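## Task

Put plates E07 and E70 from plate hotel H1 into the waste bin WASTE, with the bin standing upright afterwards. All remaining plates must finish seated in their original slots, resting there without the robot's help. At the end, open the gripper and pull the arm away.

## Robot and tools

Robot: one Doosan M1013 six-joint arm carrying a Robotiq 2F-140 parallel gripper. Joints in column order: waist, shoulder, elbow, forearm roll, wrist pitch, wrist roll. Stated ranges in radians: waist, shoulder, forearm roll, wrist pitch and wrist roll -6.283 to 6.283; elbow -2.792 to 2.792. The arm's base may sit at a slight tilt to the table.

Scene frame: origin on the table surface directly under the arm's base, +z up, +x forward, +y to the left when facing along +x. Positions are in metres and rates in m/s and rad/s. end_effector_position is the point between the closed finger pads (link pinch). The fingers extend along the gripper's +z and open along its y. Closed fingertips reach about 33 mm beyond that point and fully open ones about 9 mm. Closing pushes the tips roughly 24 mm further out, so leave that margin above any surface. The reported hand position can be off, especially at long reach.

execute_actions(actions): a list holding a single action, or an empty list, which only returns state and images. An action may have "rows", "steps" and "until". "rows" is a table of 1 to 15 rows, each used for one control step of 1/30 s. A row has 9 numbers, each in [-1, 1]: djoint_1 to djoint_6, then gripper position, gripper force_limit, gripper speed. The six joint values are offsets relative to the joint angles at the start of this action (the last angles reported), not relative to the previous row. They are scaled so 1.0 means 1.398 rad for waist and shoulder, 2.097 rad for elbow, and 2.622 rad for forearm roll, wrist pitch and wrist roll. A call whose target lies more than 0.010 rad beyond a joint's range is refused. A target past a joint's true end is cut off at that end, and the result reports "joint sent to its limit"; the absence of that line does not prove more travel is available. Gripper position is an absolute command: +1 fully open (140 mm), pads touch near -0.8, and -1 closes until stopped. force_limit on a part up to 40 mm wide gives about 14 N at -1, 60 N at 0 and 107 N at +1. speed gives about 30 mm/s at -1, 140 at 0 and 250 at +1. "steps" (1 to 450, default 15, at least the number of rows) sets the action's length. After the final row the arm keeps heading for that row's target and the gripper keeps its command, so give long moves plenty of steps. "until" stops the action early once every condition holds, though the arm may still be moving. Only the scanner's fields "code" and "reads" can be named, e.g. {"scanner": {"code": "c56"}}, or [comparison, value] using =, !=, <, <=, >, >=; numbers always need a comparison. Any unknown name or out-of-range value causes the whole call to be refused.

Motion limits: the drive caps target speeds at 2.09 rad/s (waist, shoulder), 3.14 (elbow) and 3.93 (wrist joints), takes 0.3 s to ramp up, and synchronises joints. Targets are held within 0.456 / 0.683 / 0.854 rad of the measured angle, and targets that would move the gripper more than 70 mm from where it is are scaled back, so big moves need several calls. If "joint command not followed" appears, the clearance check altered or blocked targets (mounting blocks and posts count as part of the arm) and the arm will rest until new rows arrive. Do not rely on a hold to finish a move that was cut short.

Results: the gripper pose (end_effector_position, end_effector_quat_wxyz) and its velocities; Joint positions and Joint velocities in column order; gripper object_status (0 moving, 1 blocked while opening, 2 blocked while closing, which means a grip, 3 reached target or pads met, though a thin object may still be held); position_measured in counts (3 fully open, 230 pads together, not linear). Fingers that have stopped stay put until position changes by at least 0.01 or the object gives way. To squeeze harder, raise force_limit and switch position between -1 and -0.98. The scanner reports "code" (the ID currently read, in lower case such as e07, or no_read, never wrong) and "reads" (how many times it has gone from no_read to an ID). Images come from cam_head_left and cam_head_right, each 672x504, with the calibration supplied (which may be off by a few degrees and millimetres).

zoom_image(camera, region): a closer look at [x0, y0, x1, y1] in pixels of that camera's latest image, at most 504 by 504. read_manual(section): returns licence texts only. finished_scene(scene): ends scene 1 or 2 for good and reports whether it succeeded. The goal must already be met and stable.

Task notes: H1 has 6 slots, with slot 1 at the bottom. Every plate shows its ID on a front label. A plate is home when it lies flat on its shelf, short end facing front, pushed back against the stop. One released far from home may fall off. To read an ID by scanner, lay the plate flat in nest RD with well A1 at the corner marked A1 and nothing blocking the view. Well A1 sits at the labelled short end, in the corner opposite the labelled long side. WASTE is loose: release a plate only when all of it is inside the bin, and avoid knocking the bin over. Parts being held may occasionally be tugged and loose items pushed.

Avoid: dropping or knocking anything off the table, which ends the scene; slams, hard hits and strong pushes. A joint torque at its load limit (waist 319, shoulder 319, elbow 150, wrist joints 42.3 N m, held weight included) or an outside force of 144 N halts the arm for 10 s and skips the rest of the call. Holding loads heats the motors. MOTOR HOT is a warning, and an OVER-TEMPERATURE FAULT applies the brakes until they cool. Quick, smooth, low-effort motion is better.

Each tool is called after ">>>" by a JSON object that holds its "api" and its "payload", one argument or row to a line.

## Session

>>> {"api": "execute_actions", "payload": {
  "actions": []
}}

Scene clock: 0.00 s.
end_effector_position=(+0.0273, -0.3998, +0.1239) position_measured=3 object_status=3 end_effector_quat_wxyz=(+0.579, +0.141, +0.775, +0.212) end_effector_velocity=(-0.000, -0.000, +0.000) end_effector_angular_velocity=(-0.000, -0.000, +0.000)
Joint positions: [-2.163  0.604  2.197  0.74   1.585  2.332]
Joint velocities: [-0.    -0.    -0.001  0.     0.001  0.   ]
scanner: code=no_read reads=0

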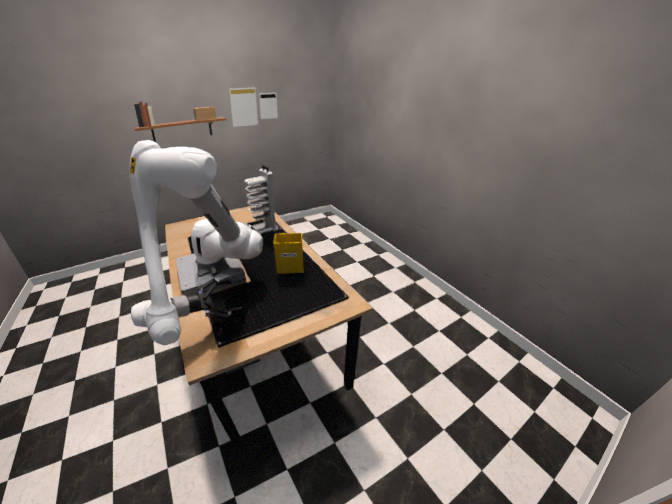

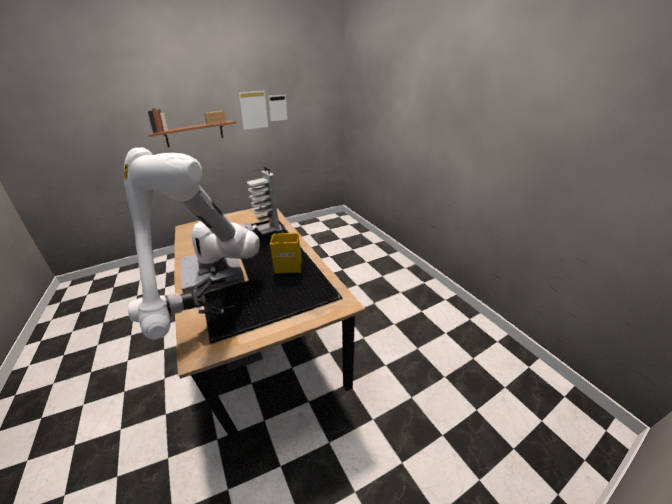

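>>> {"api": "zoom_image", "payload": {
  "camera": "cam_head_left",
  "region": [220, 150, 320, 250]
}}

>>> {"api": "zoom_image", "payload": {
  "camera": "cam_head_right",
  "region": [220, 150, 320, 250]
}}

>>> {"api": "zoom_image", "payload": {
  "camera": "cam_head_left",
  "region": [120, 130, 380, 390]
}}

Region (220, 150, 320, 250) of cam_head_left's 672x504 image, scaled by 5.040, with more detail than that image has.

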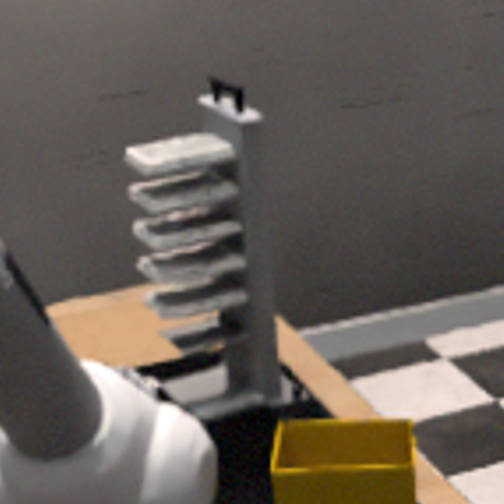

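Region (220, 150, 320, 250) of cam_head_right's 672x504 image, scaled by 5.040, with more detail than that image has.

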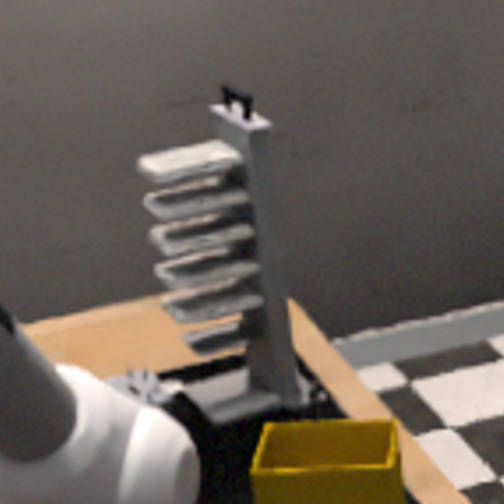

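Region (120, 130, 380, 390) of cam_head_left's 672x504 image, scaled by 1.938, with more detail than that image has.

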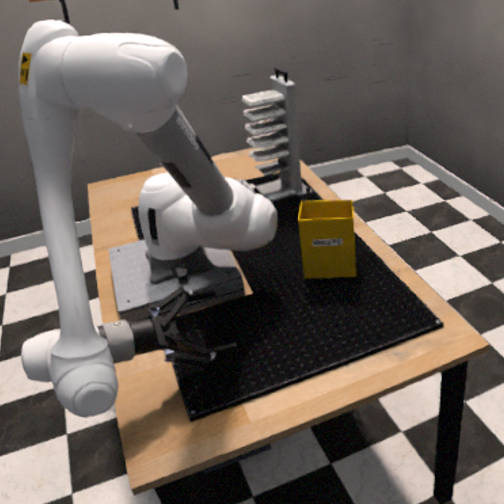

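>>> {"api": "zoom_image", "payload": {
  "camera": "cam_head_left",
  "region": [235, 160, 285, 210]
}}

>>> {"api": "zoom_image", "payload": {
  "camera": "cam_head_right",
  "region": [235, 160, 285, 210]
}}

Region (235, 160, 285, 210) of cam_head_left's 672x504 image, scaled by 10.080, with more detail than that image has.

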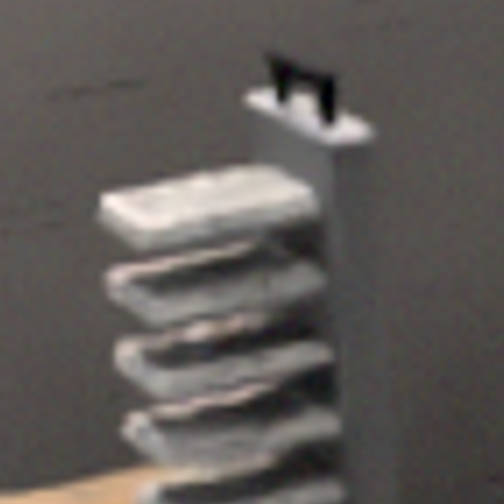

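Region (235, 160, 285, 210) of cam_head_right's 672x504 image, scaled by 10.080, with more detail than that image has.

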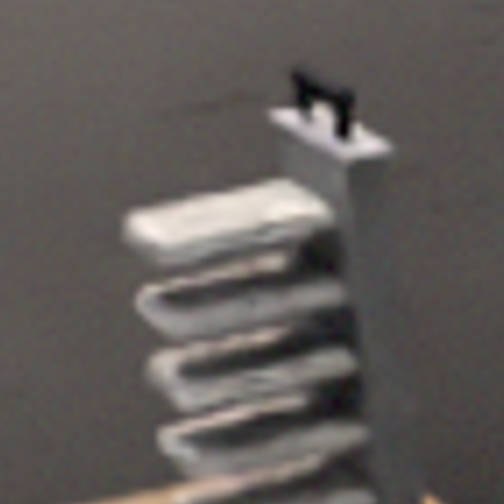

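>>> {"api": "zoom_image", "payload": {
  "camera": "cam_head_right",
  "region": [120, 240, 260, 350]
}}

Region (120, 240, 260, 350) of cam_head_right's 672x504 image, scaled by 3.600, with more detail than that image has; it fills the top 396 rows of this view, and the rest is white.

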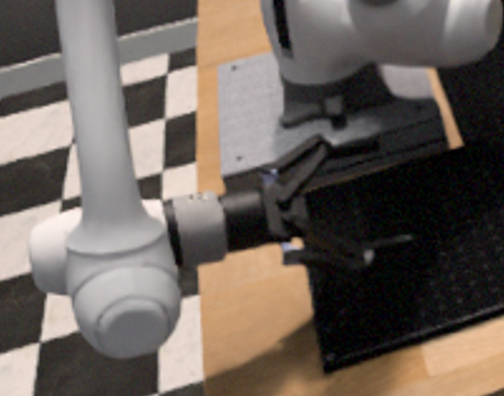

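>>> {"api": "execute_actions", "payload": {
  "actions": [
    {"rows": [[0, -0.432, -0.142, 0, 0, 0, 1, 0, 0]], "steps": 45}
  ]
}}

Scene clock: 28.83 s.
end_effector_position=(-0.0534, -0.5135, +0.4271) position_measured=3 object_status=3 end_effector_quat_wxyz=(+0.370, -0.024, +0.922, -0.115) end_effector_velocity=(-0.000, -0.000, -0.001) end_effector_angular_velocity=(+0.000, +0.002, -0.001)
Joint positions: [-2.163  0.     1.899  0.74   1.585  2.332]
Joint velocities: [ 0.     0.     0.    -0.001 -0.002  0.   ]
scanner: code=no_read reads=0

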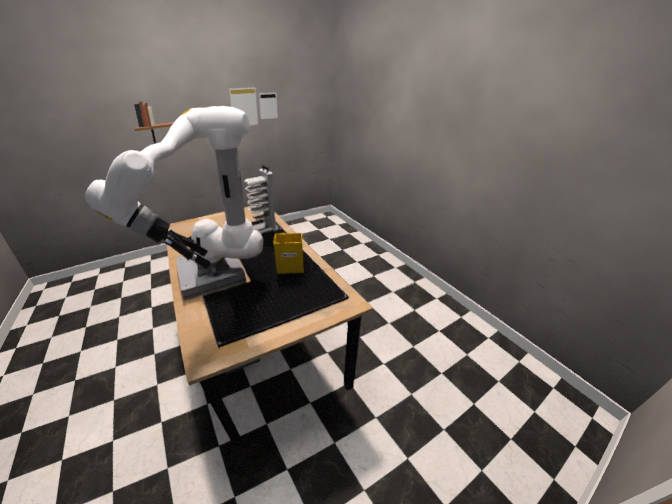

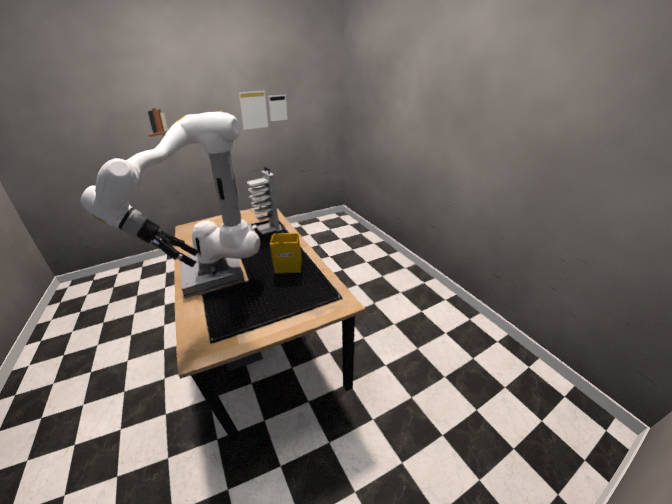

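>>> {"api": "execute_actions", "payload": {
  "actions": [
    {"rows": [[1, 0, 0, -0.881, 0, -0.38, 1, 0, 0]], "steps": 60}
  ]
}}

Scene clock: 33.20 s.
end_effector_position=(+0.1516, -0.5872, +0.6576) position_measured=3 object_status=3 end_effector_quat_wxyz=(+0.544, +0.699, -0.088, -0.455) end_effector_velocity=(+0.000, -0.000, +0.000) end_effector_angular_velocity=(+0.000, -0.001, +0.001)
Joint positions: [-0.764  0.     1.899 -1.57   1.585  1.336]
Joint velocities: [-0.001 -0.    -0.001  0.    -0.001 -0.001]
scanner: code=no_read reads=0

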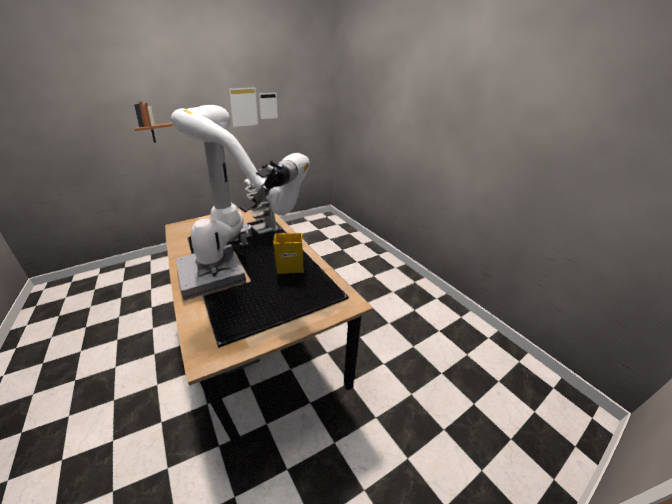

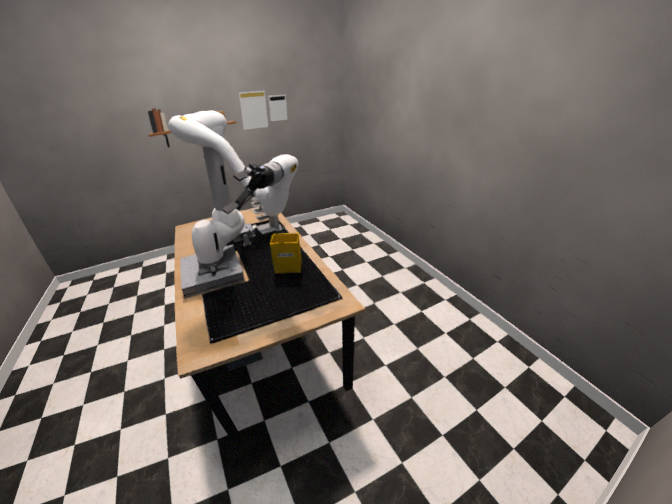

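>>> {"api": "execute_actions", "payload": {
  "actions": [
    {"rows": [[1, -0.25, 0, 0, 0, 0, 1, 0, 0]], "steps": 50}
  ]
}}

>>> {"api": "execute_actions", "payload": {
  "actions": [
    {"rows": [[0.8, 0, 0, 0, 0, 0, 1, 0, 0]], "steps": 40}
  ]
}}

Scene clock: 36.23 s.
end_effector_position=(+0.4552, -0.0596, +0.8104) position_measured=3 object_status=3 end_effector_quat_wxyz=(+0.693, +0.655, +0.275, +0.126) end_effector_velocity=(+0.000, +0.000, +0.001) end_effector_angular_velocity=(-0.000, -0.001, +0.002)
Joint positions: [ 0.634 -0.35   1.899 -1.57   1.585  1.336]
Joint velocities: [ 0.    -0.    -0.001 -0.001 -0.002 -0.   ]
scanner: code=no_read reads=0

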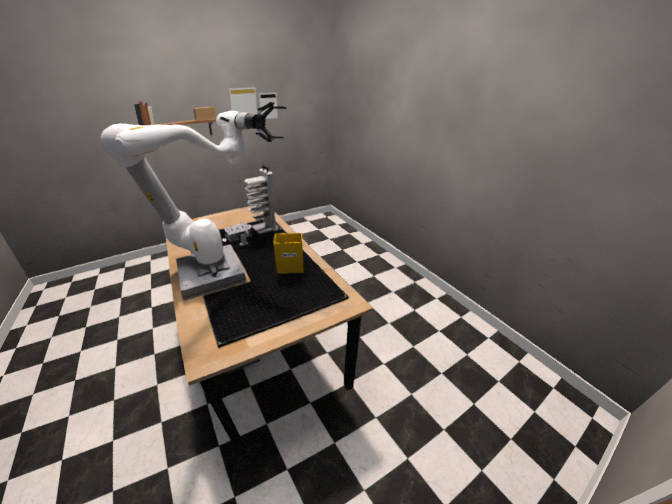

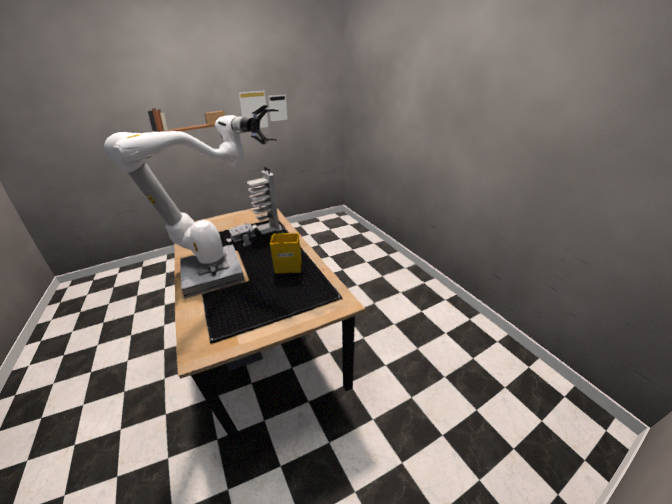

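Scene clock: 37.57 s.
end_effector_position=(+0.2530, +0.3772, +0.8134) position_measured=3 object_status=3 end_effector_quat_wxyz=(+0.519, +0.411, +0.579, +0.477) end_effector_velocity=(+0.000, +0.000, +0.000) end_effector_angular_velocity=(-0.001, -0.000, +0.000)
Joint positions: [ 1.752 -0.35   1.899 -1.57   1.585  1.336]
Joint velocities: [-0.    -0.    -0.    -0.    -0.    -0.001]
scanner: code=no_read reads=0

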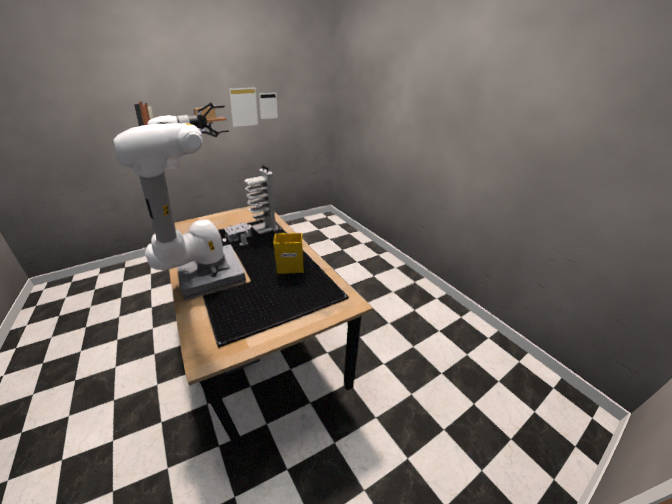

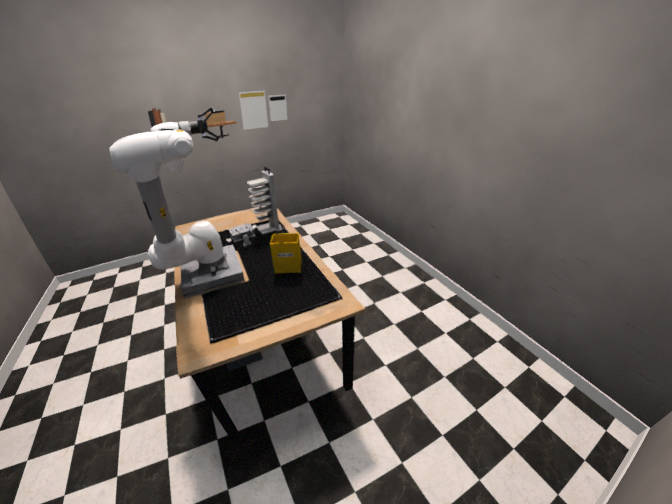

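>>> {"api": "zoom_image", "payload": {
  "camera": "cam_head_left",
  "region": [210, 195, 290, 255]
}}

>>> {"api": "zoom_image", "payload": {
  "camera": "cam_head_right",
  "region": [215, 195, 295, 255]
}}

Region (210, 195, 290, 255) of cam_head_left's 672x504 image, scaled by 6.300, with more detail than that image has; it fills the top 378 rows of this view, and the rest is white.

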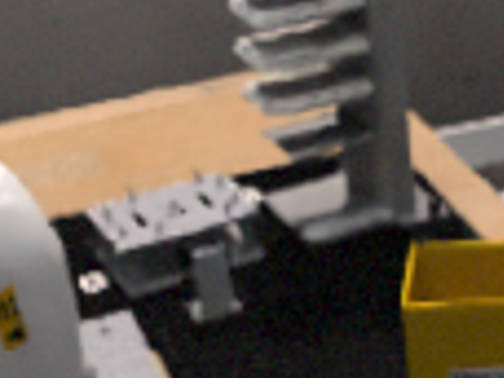

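Region (215, 195, 295, 255) of cam_head_right's 672x504 image, scaled by 6.300, with more detail than that image has; it fills the top 378 rows of this view, and the rest is white.

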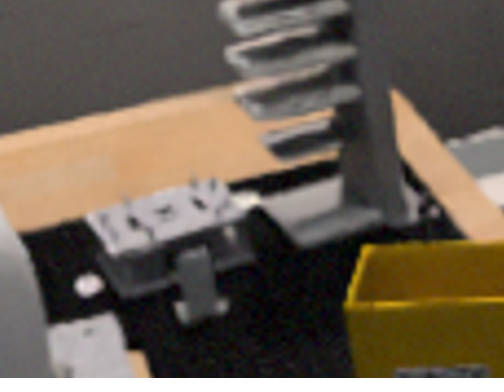

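>>> {"api": "execute_actions", "payload": {
  "actions": [
    {"rows": [[-0.0589, 0.2959, 0.2854, 0.0169, 0.0093, -0.1334, 1, 0, 0]], "steps": 40}
  ]
}}

>>> {"api": "zoom_image", "payload": {
  "camera": "cam_head_left",
  "region": [190, 150, 290, 250]
}}

>>> {"api": "zoom_image", "payload": {
  "camera": "cam_head_right",
  "region": [190, 150, 290, 250]
}}

Scene clock: 56.13 s.
end_effector_position=(+0.2807, +0.3416, +0.3726) position_measured=3 object_status=3 end_effector_quat_wxyz=(+0.707, +0.000, +0.707, -0.002) end_effector_velocity=(-0.000, +0.000, +0.001) end_effector_angular_velocity=(+0.001, -0.001, -0.000)
Joint positions: [ 1.67   0.064  2.498 -1.525  1.609  0.986]
Joint velocities: [ 0.     0.    -0.001 -0.     0.001 -0.   ]
scanner: code=no_read reads=0

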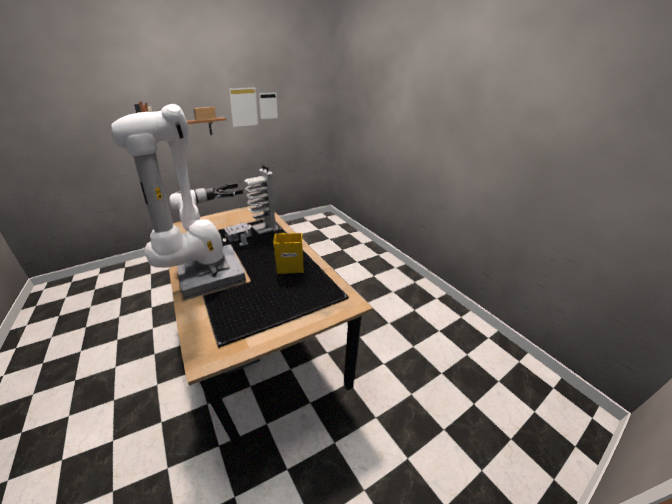

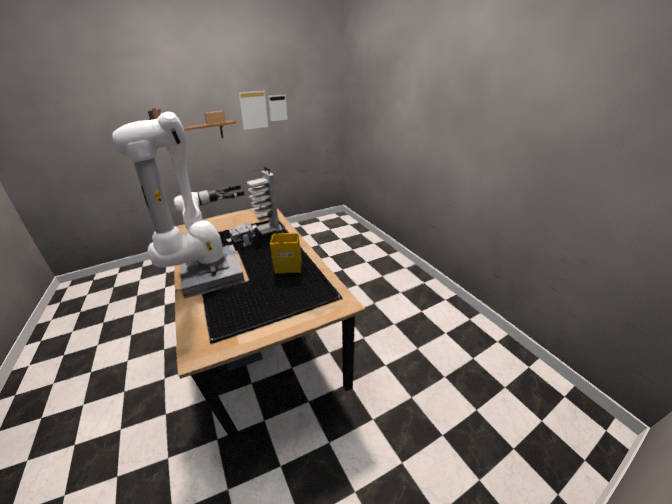

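Region (190, 150, 290, 250) of cam_head_left's 672x504 image, scaled by 5.040, with more detail than that image has.

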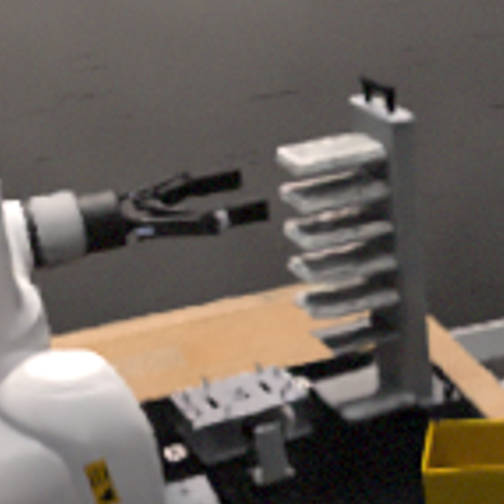

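Region (190, 150, 290, 250) of cam_head_right's 672x504 image, scaled by 5.040, with more detail than that image has.

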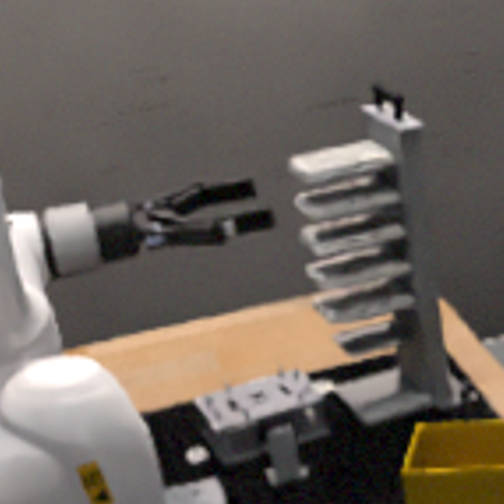

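>>> {"api": "execute_actions", "payload": {
  "actions": [
    {"rows": [[-0.0415, 0.042, -0.0588, -0.0188, -0.012, -0.0244, 1, 0, 0]], "steps": 20}
  ]
}}

>>> {"api": "zoom_image", "payload": {
  "camera": "cam_head_left",
  "region": [215, 160, 285, 230]
}}

>>> {"api": "zoom_image", "payload": {
  "camera": "cam_head_right",
  "region": [215, 160, 285, 230]
}}

Scene clock: 70.97 s.
end_effector_position=(+0.3009, +0.4099, +0.3903) position_measured=3 object_status=3 end_effector_quat_wxyz=(+0.707, +0.001, +0.707, -0.001) end_effector_velocity=(-0.000, -0.000, -0.000) end_effector_angular_velocity=(-0.001, +0.000, -0.000)
Joint positions: [ 1.612  0.123  2.374 -1.575  1.578  0.922]
Joint velocities: [ 0. -0.  0.  0. -0. -0.]
scanner: code=no_read reads=0

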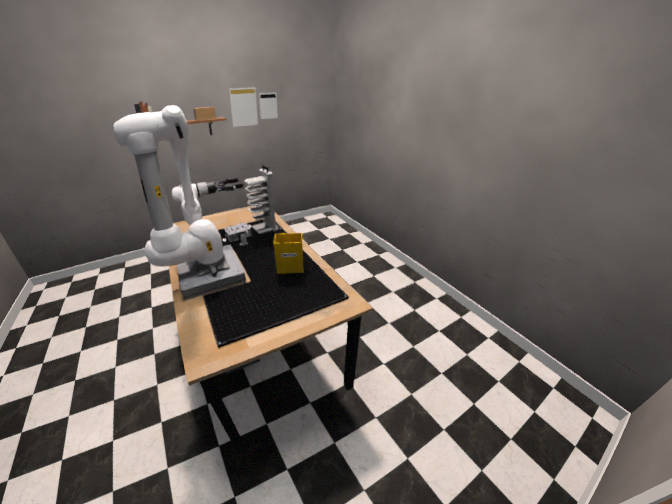

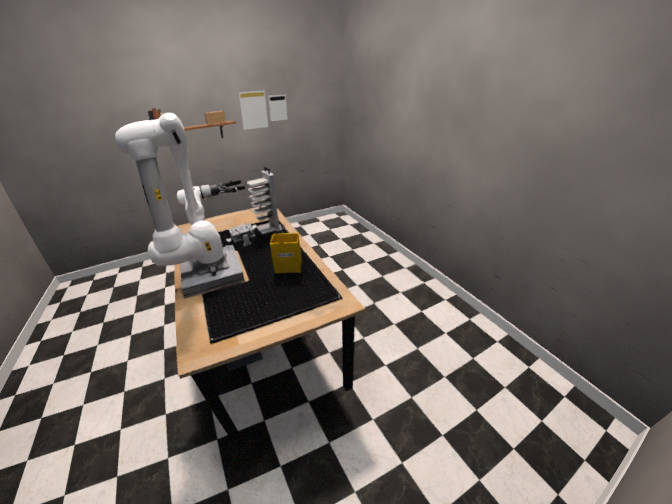

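Region (215, 160, 285, 230) of cam_head_left's 672x504 image, scaled by 7.200, with more detail than that image has.

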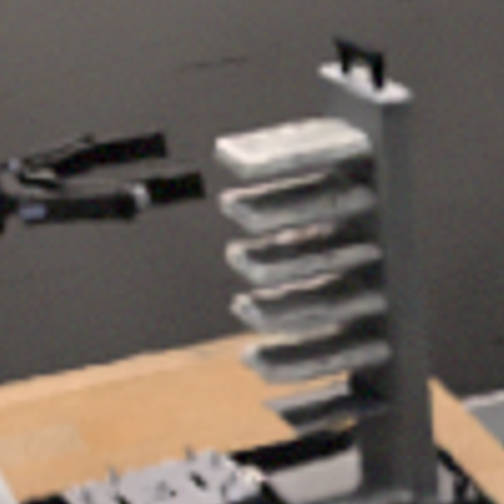

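Region (215, 160, 285, 230) of cam_head_right's 672x504 image, scaled by 7.200, with more detail than that image has.

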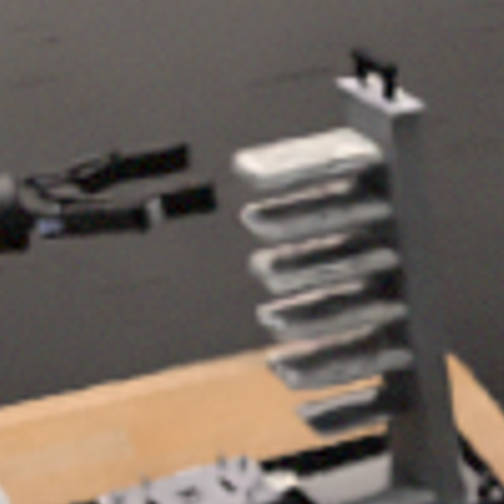

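>>> {"api": "execute_actions", "payload": {
  "actions": [
    {"rows": [[-0.0801, -0.0005, 0, -0.0341, -0.0257, 0.0016, 1, 0, 0]], "steps": 18}
  ]
}}

>>> {"api": "zoom_image", "payload": {
  "camera": "cam_head_left",
  "region": [225, 160, 285, 220]
}}

>>> {"api": "zoom_image", "payload": {
  "camera": "cam_head_right",
  "region": [225, 160, 285, 220]
}}

Scene clock: 77.20 s.
end_effector_position=(+0.3472, +0.4109, +0.3902) position_measured=3 object_status=3 end_effector_quat_wxyz=(+0.707, +0.001, +0.707, -0.001) end_effector_velocity=(-0.000, +0.000, -0.002) end_effector_angular_velocity=(-0.002, +0.003, +0.002)
Joint positions: [ 1.5    0.122  2.374 -1.664  1.51   0.926]
Joint velocities: [-0.     0.     0.002 -0.001 -0.004  0.   ]
scanner: code=no_read reads=0

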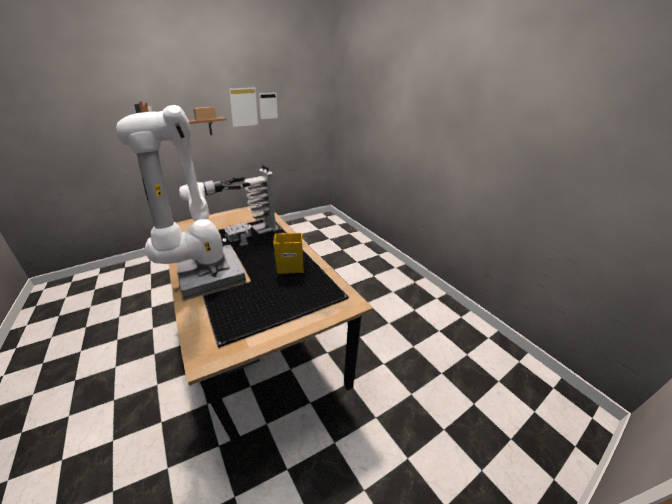

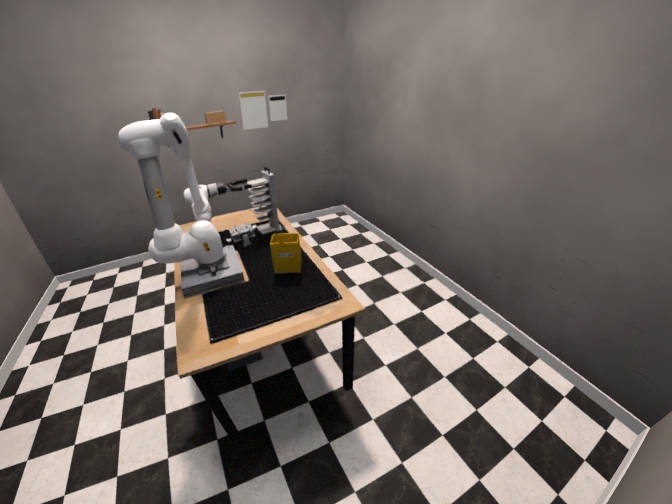

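Region (225, 160, 285, 220) of cam_head_left's 672x504 image, scaled by 8.400, with more detail than that image has.

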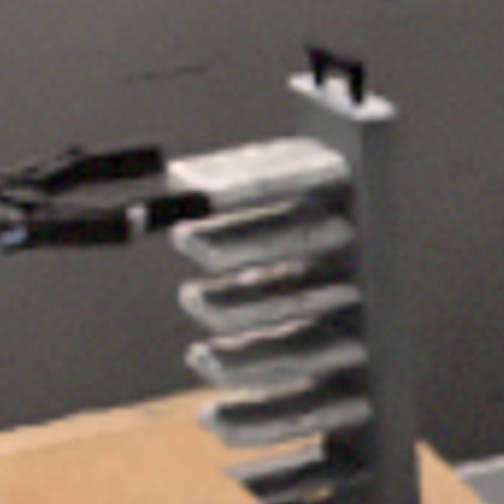

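Region (225, 160, 285, 220) of cam_head_right's 672x504 image, scaled by 8.400, with more detail than that image has.

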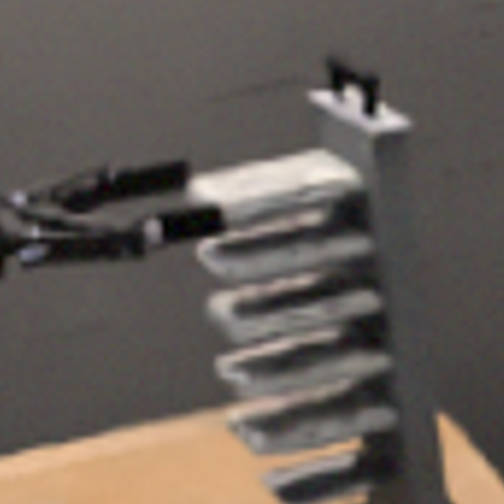

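>>> {"api": "execute_actions", "payload": {
  "actions": [
    {"rows": [[-0.0431, 0, 0, -0.0185, -0.0136, 0.001, 1, 0, 0]], "steps": 15}
  ]
}}

>>> {"api": "zoom_image", "payload": {
  "camera": "cam_head_left",
  "region": [225, 160, 285, 220]
}}

>>> {"api": "zoom_image", "payload": {
  "camera": "cam_head_right",
  "region": [225, 160, 285, 220]
}}

Scene clock: 78.70 s.
end_effector_position=(+0.3720, +0.4093, +0.3901) position_measured=3 object_status=3 end_effector_quat_wxyz=(+0.707, +0.001, +0.707, -0.001) end_effector_velocity=(-0.000, -0.000, -0.000) end_effector_angular_velocity=(-0.001, +0.000, -0.000)
Joint positions: [ 1.44   0.122  2.374 -1.713  1.475  0.929]
Joint velocities: [ 0.    -0.    -0.     0.001 -0.    -0.001]
scanner: code=no_read reads=0

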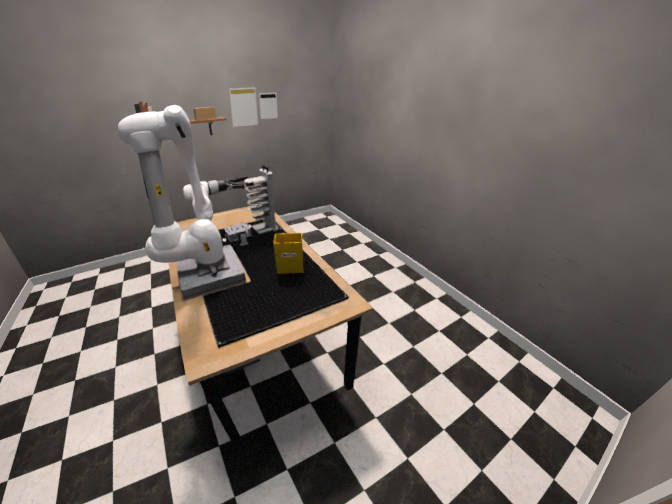

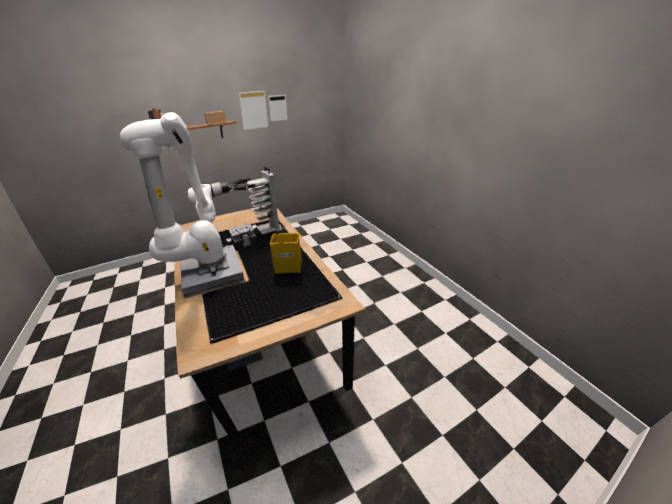

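Region (225, 160, 285, 220) of cam_head_left's 672x504 image, scaled by 8.400, with more detail than that image has.

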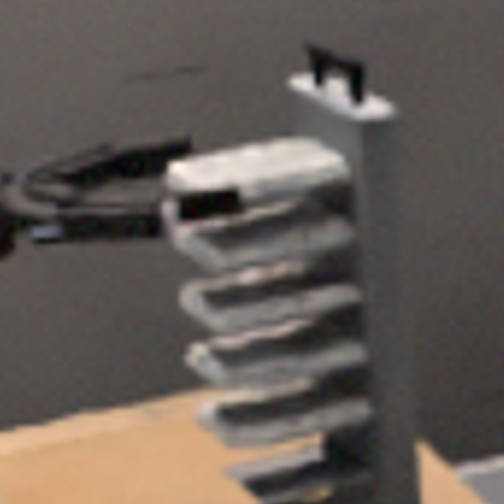

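Region (225, 160, 285, 220) of cam_head_right's 672x504 image, scaled by 8.400, with more detail than that image has.

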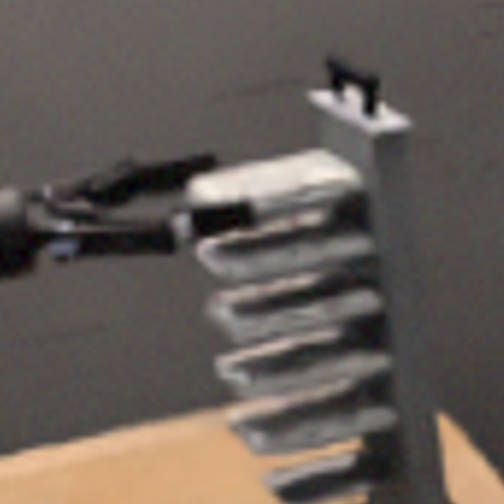

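>>> {"api": "execute_actions", "payload": {
  "actions": [
    {"rows": [[0, 0, 0, 0, 0, 0, 0.5, -1, -0.6]], "steps": 20}
  ]
}}

>>> {"api": "zoom_image", "payload": {
  "camera": "cam_head_left",
  "region": [225, 160, 285, 220]
}}

>>> {"api": "zoom_image", "payload": {
  "camera": "cam_head_right",
  "region": [225, 160, 285, 220]
}}

Scene clock: 81.00 s.
end_effector_position=(+0.3720, +0.4091, +0.3900) position_measured=52 object_status=2 end_effector_quat_wxyz=(+0.707, +0.001, +0.707, -0.002) end_effector_velocity=(-0.000, -0.000, -0.000) end_effector_angular_velocity=(-0.001, -0.000, +0.001)
Joint positions: [ 1.44   0.122  2.375 -1.712  1.475  0.929]
Joint velocities: [ 0.    -0.     0.    -0.001 -0.    -0.   ]
scanner: code=no_read reads=0

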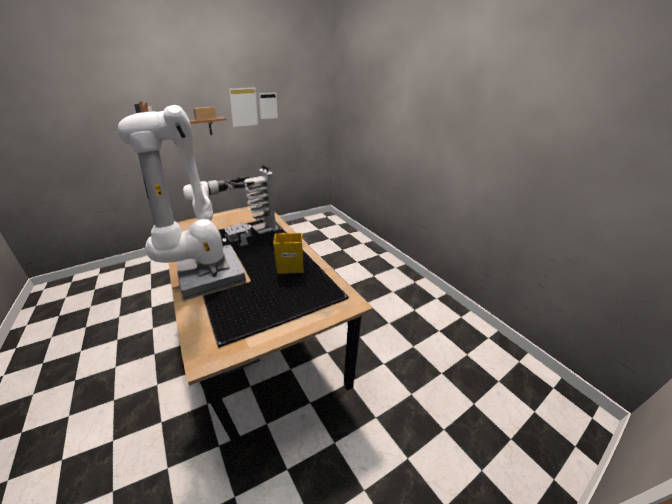

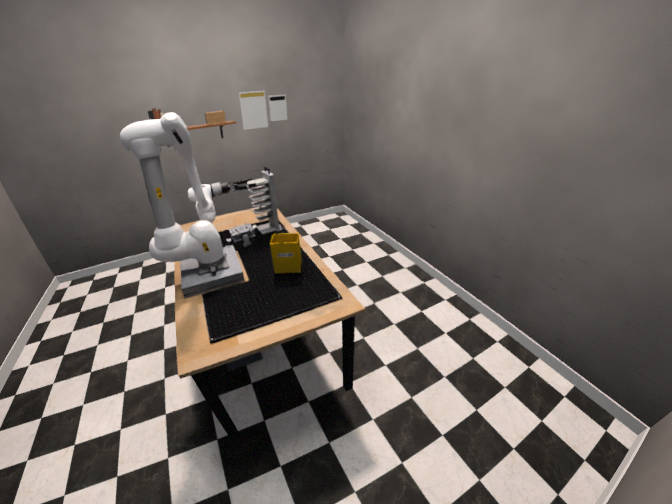

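Region (225, 160, 285, 220) of cam_head_left's 672x504 image, scaled by 8.400, with more detail than that image has.

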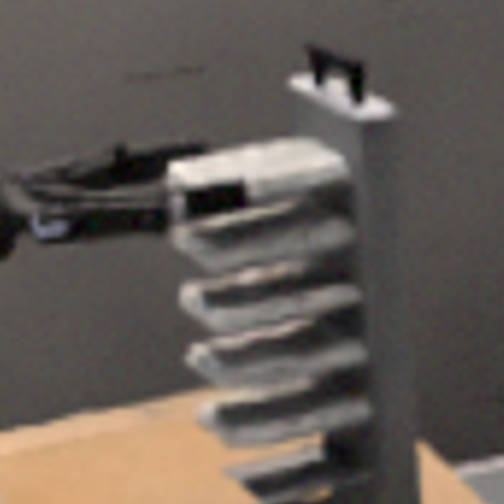

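Region (225, 160, 285, 220) of cam_head_right's 672x504 image, scaled by 8.400, with more detail than that image has.

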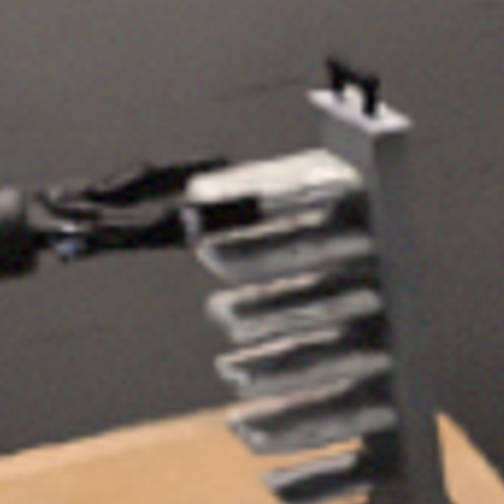

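>>> {"api": "execute_actions", "payload": {
  "actions": [
    {"rows": [[-0.0043, -0.0208, 0.0096, -0.0015, -0.0019, -0.0034, 0.65, -1, -0.3]], "steps": 12}
  ]
}}

>>> {"api": "execute_actions", "payload": {
  "actions": [
    {"rows": [[0, 0, 0, 0, 0, 0, -1, -1, -0.6]], "steps": 20}
  ]
}}

>>> {"api": "zoom_image", "payload": {
  "camera": "cam_head_left",
  "region": [225, 160, 285, 220]
}}

Scene clock: 85.97 s.
end_effector_position=(+0.3720, +0.3953, +0.3949) position_measured=47 object_status=0 end_effector_quat_wxyz=(+0.707, +0.000, +0.707, -0.002) end_effector_velocity=(+0.000, -0.001, -0.001) end_effector_angular_velocity=(-0.001, +0.001, -0.002)
Joint positions: [ 1.434  0.093  2.395 -1.717  1.47   0.92 ]
Joint velocities: [-0.001  0.     0.001  0.002  0.    -0.001]
scanner: code=no_read reads=0

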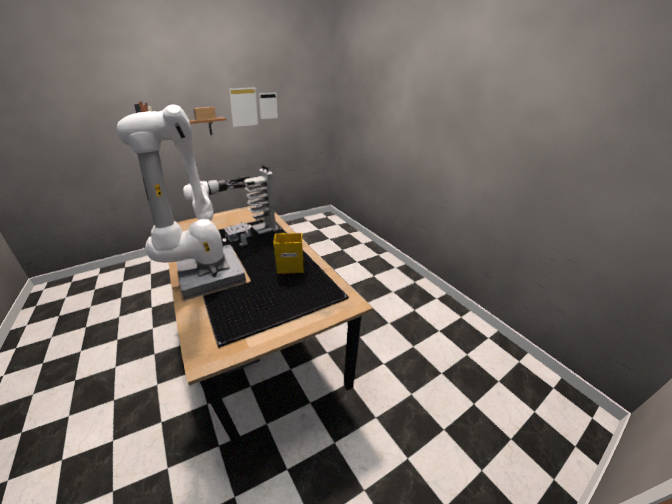

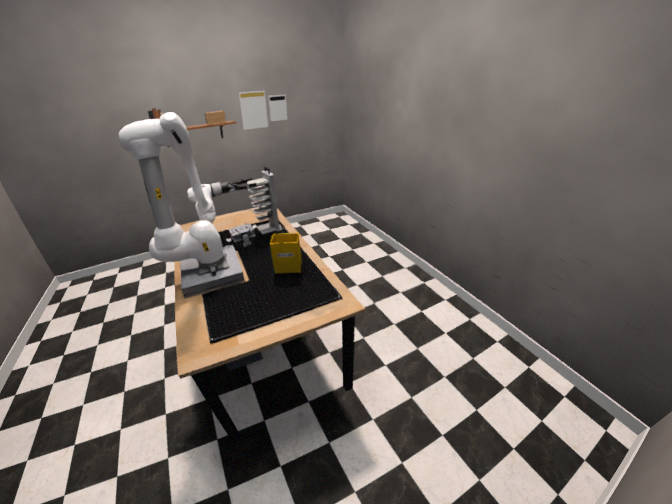

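Scene clock: 86.63 s.
end_effector_position=(+0.3720, +0.3953, +0.3950) position_measured=76 object_status=2 end_effector_quat_wxyz=(+0.707, +0.001, +0.707, -0.001) end_effector_velocity=(-0.000, -0.001, -0.001) end_effector_angular_velocity=(-0.001, +0.001, -0.001)
Joint positions: [ 1.434  0.093  2.394 -1.717  1.47   0.92 ]
Joint velocities: [-0.     0.     0.001  0.001  0.     0.   ]
scanner: code=no_read reads=0

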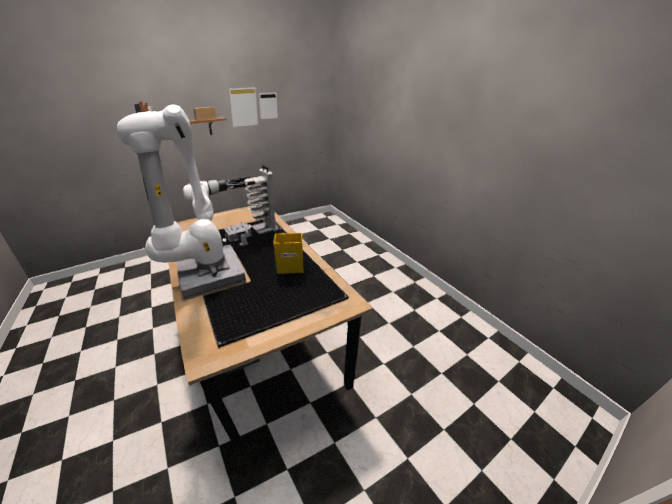

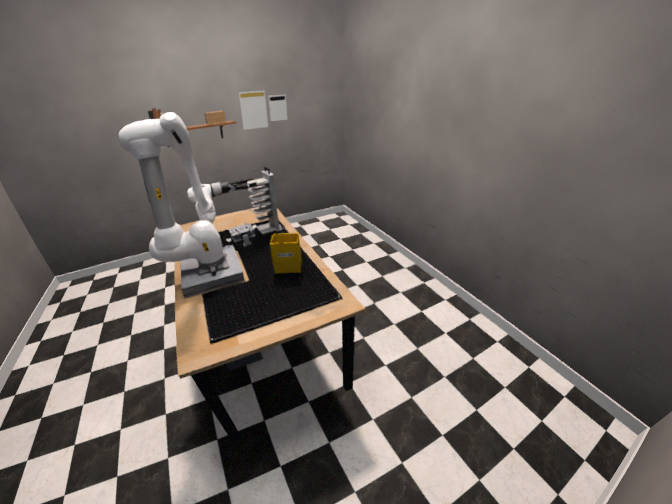

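Region (225, 160, 285, 220) of cam_head_left's 672x504 image, scaled by 8.400, with more detail than that image has.

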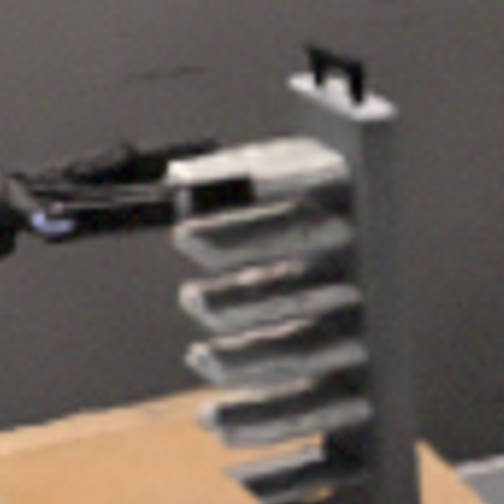

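>>> {"api": "zoom_image", "payload": {
  "camera": "cam_head_left",
  "region": [240, 195, 280, 235]
}}

>>> {"api": "zoom_image", "payload": {
  "camera": "cam_head_right",
  "region": [243, 197, 283, 237]
}}

Region (240, 195, 280, 235) of cam_head_left's 672x504 image, scaled by 12.600, with more detail than that image has.

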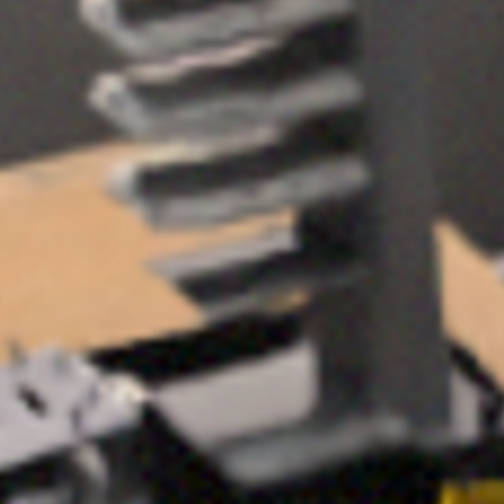

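Region (243, 197, 283, 237) of cam_head_right's 672x504 image, scaled by 12.600, with more detail than that image has.

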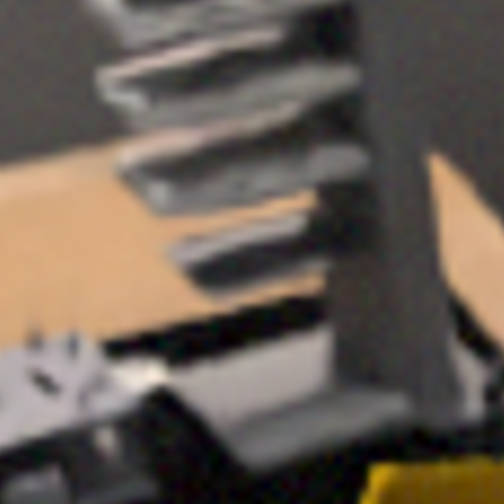

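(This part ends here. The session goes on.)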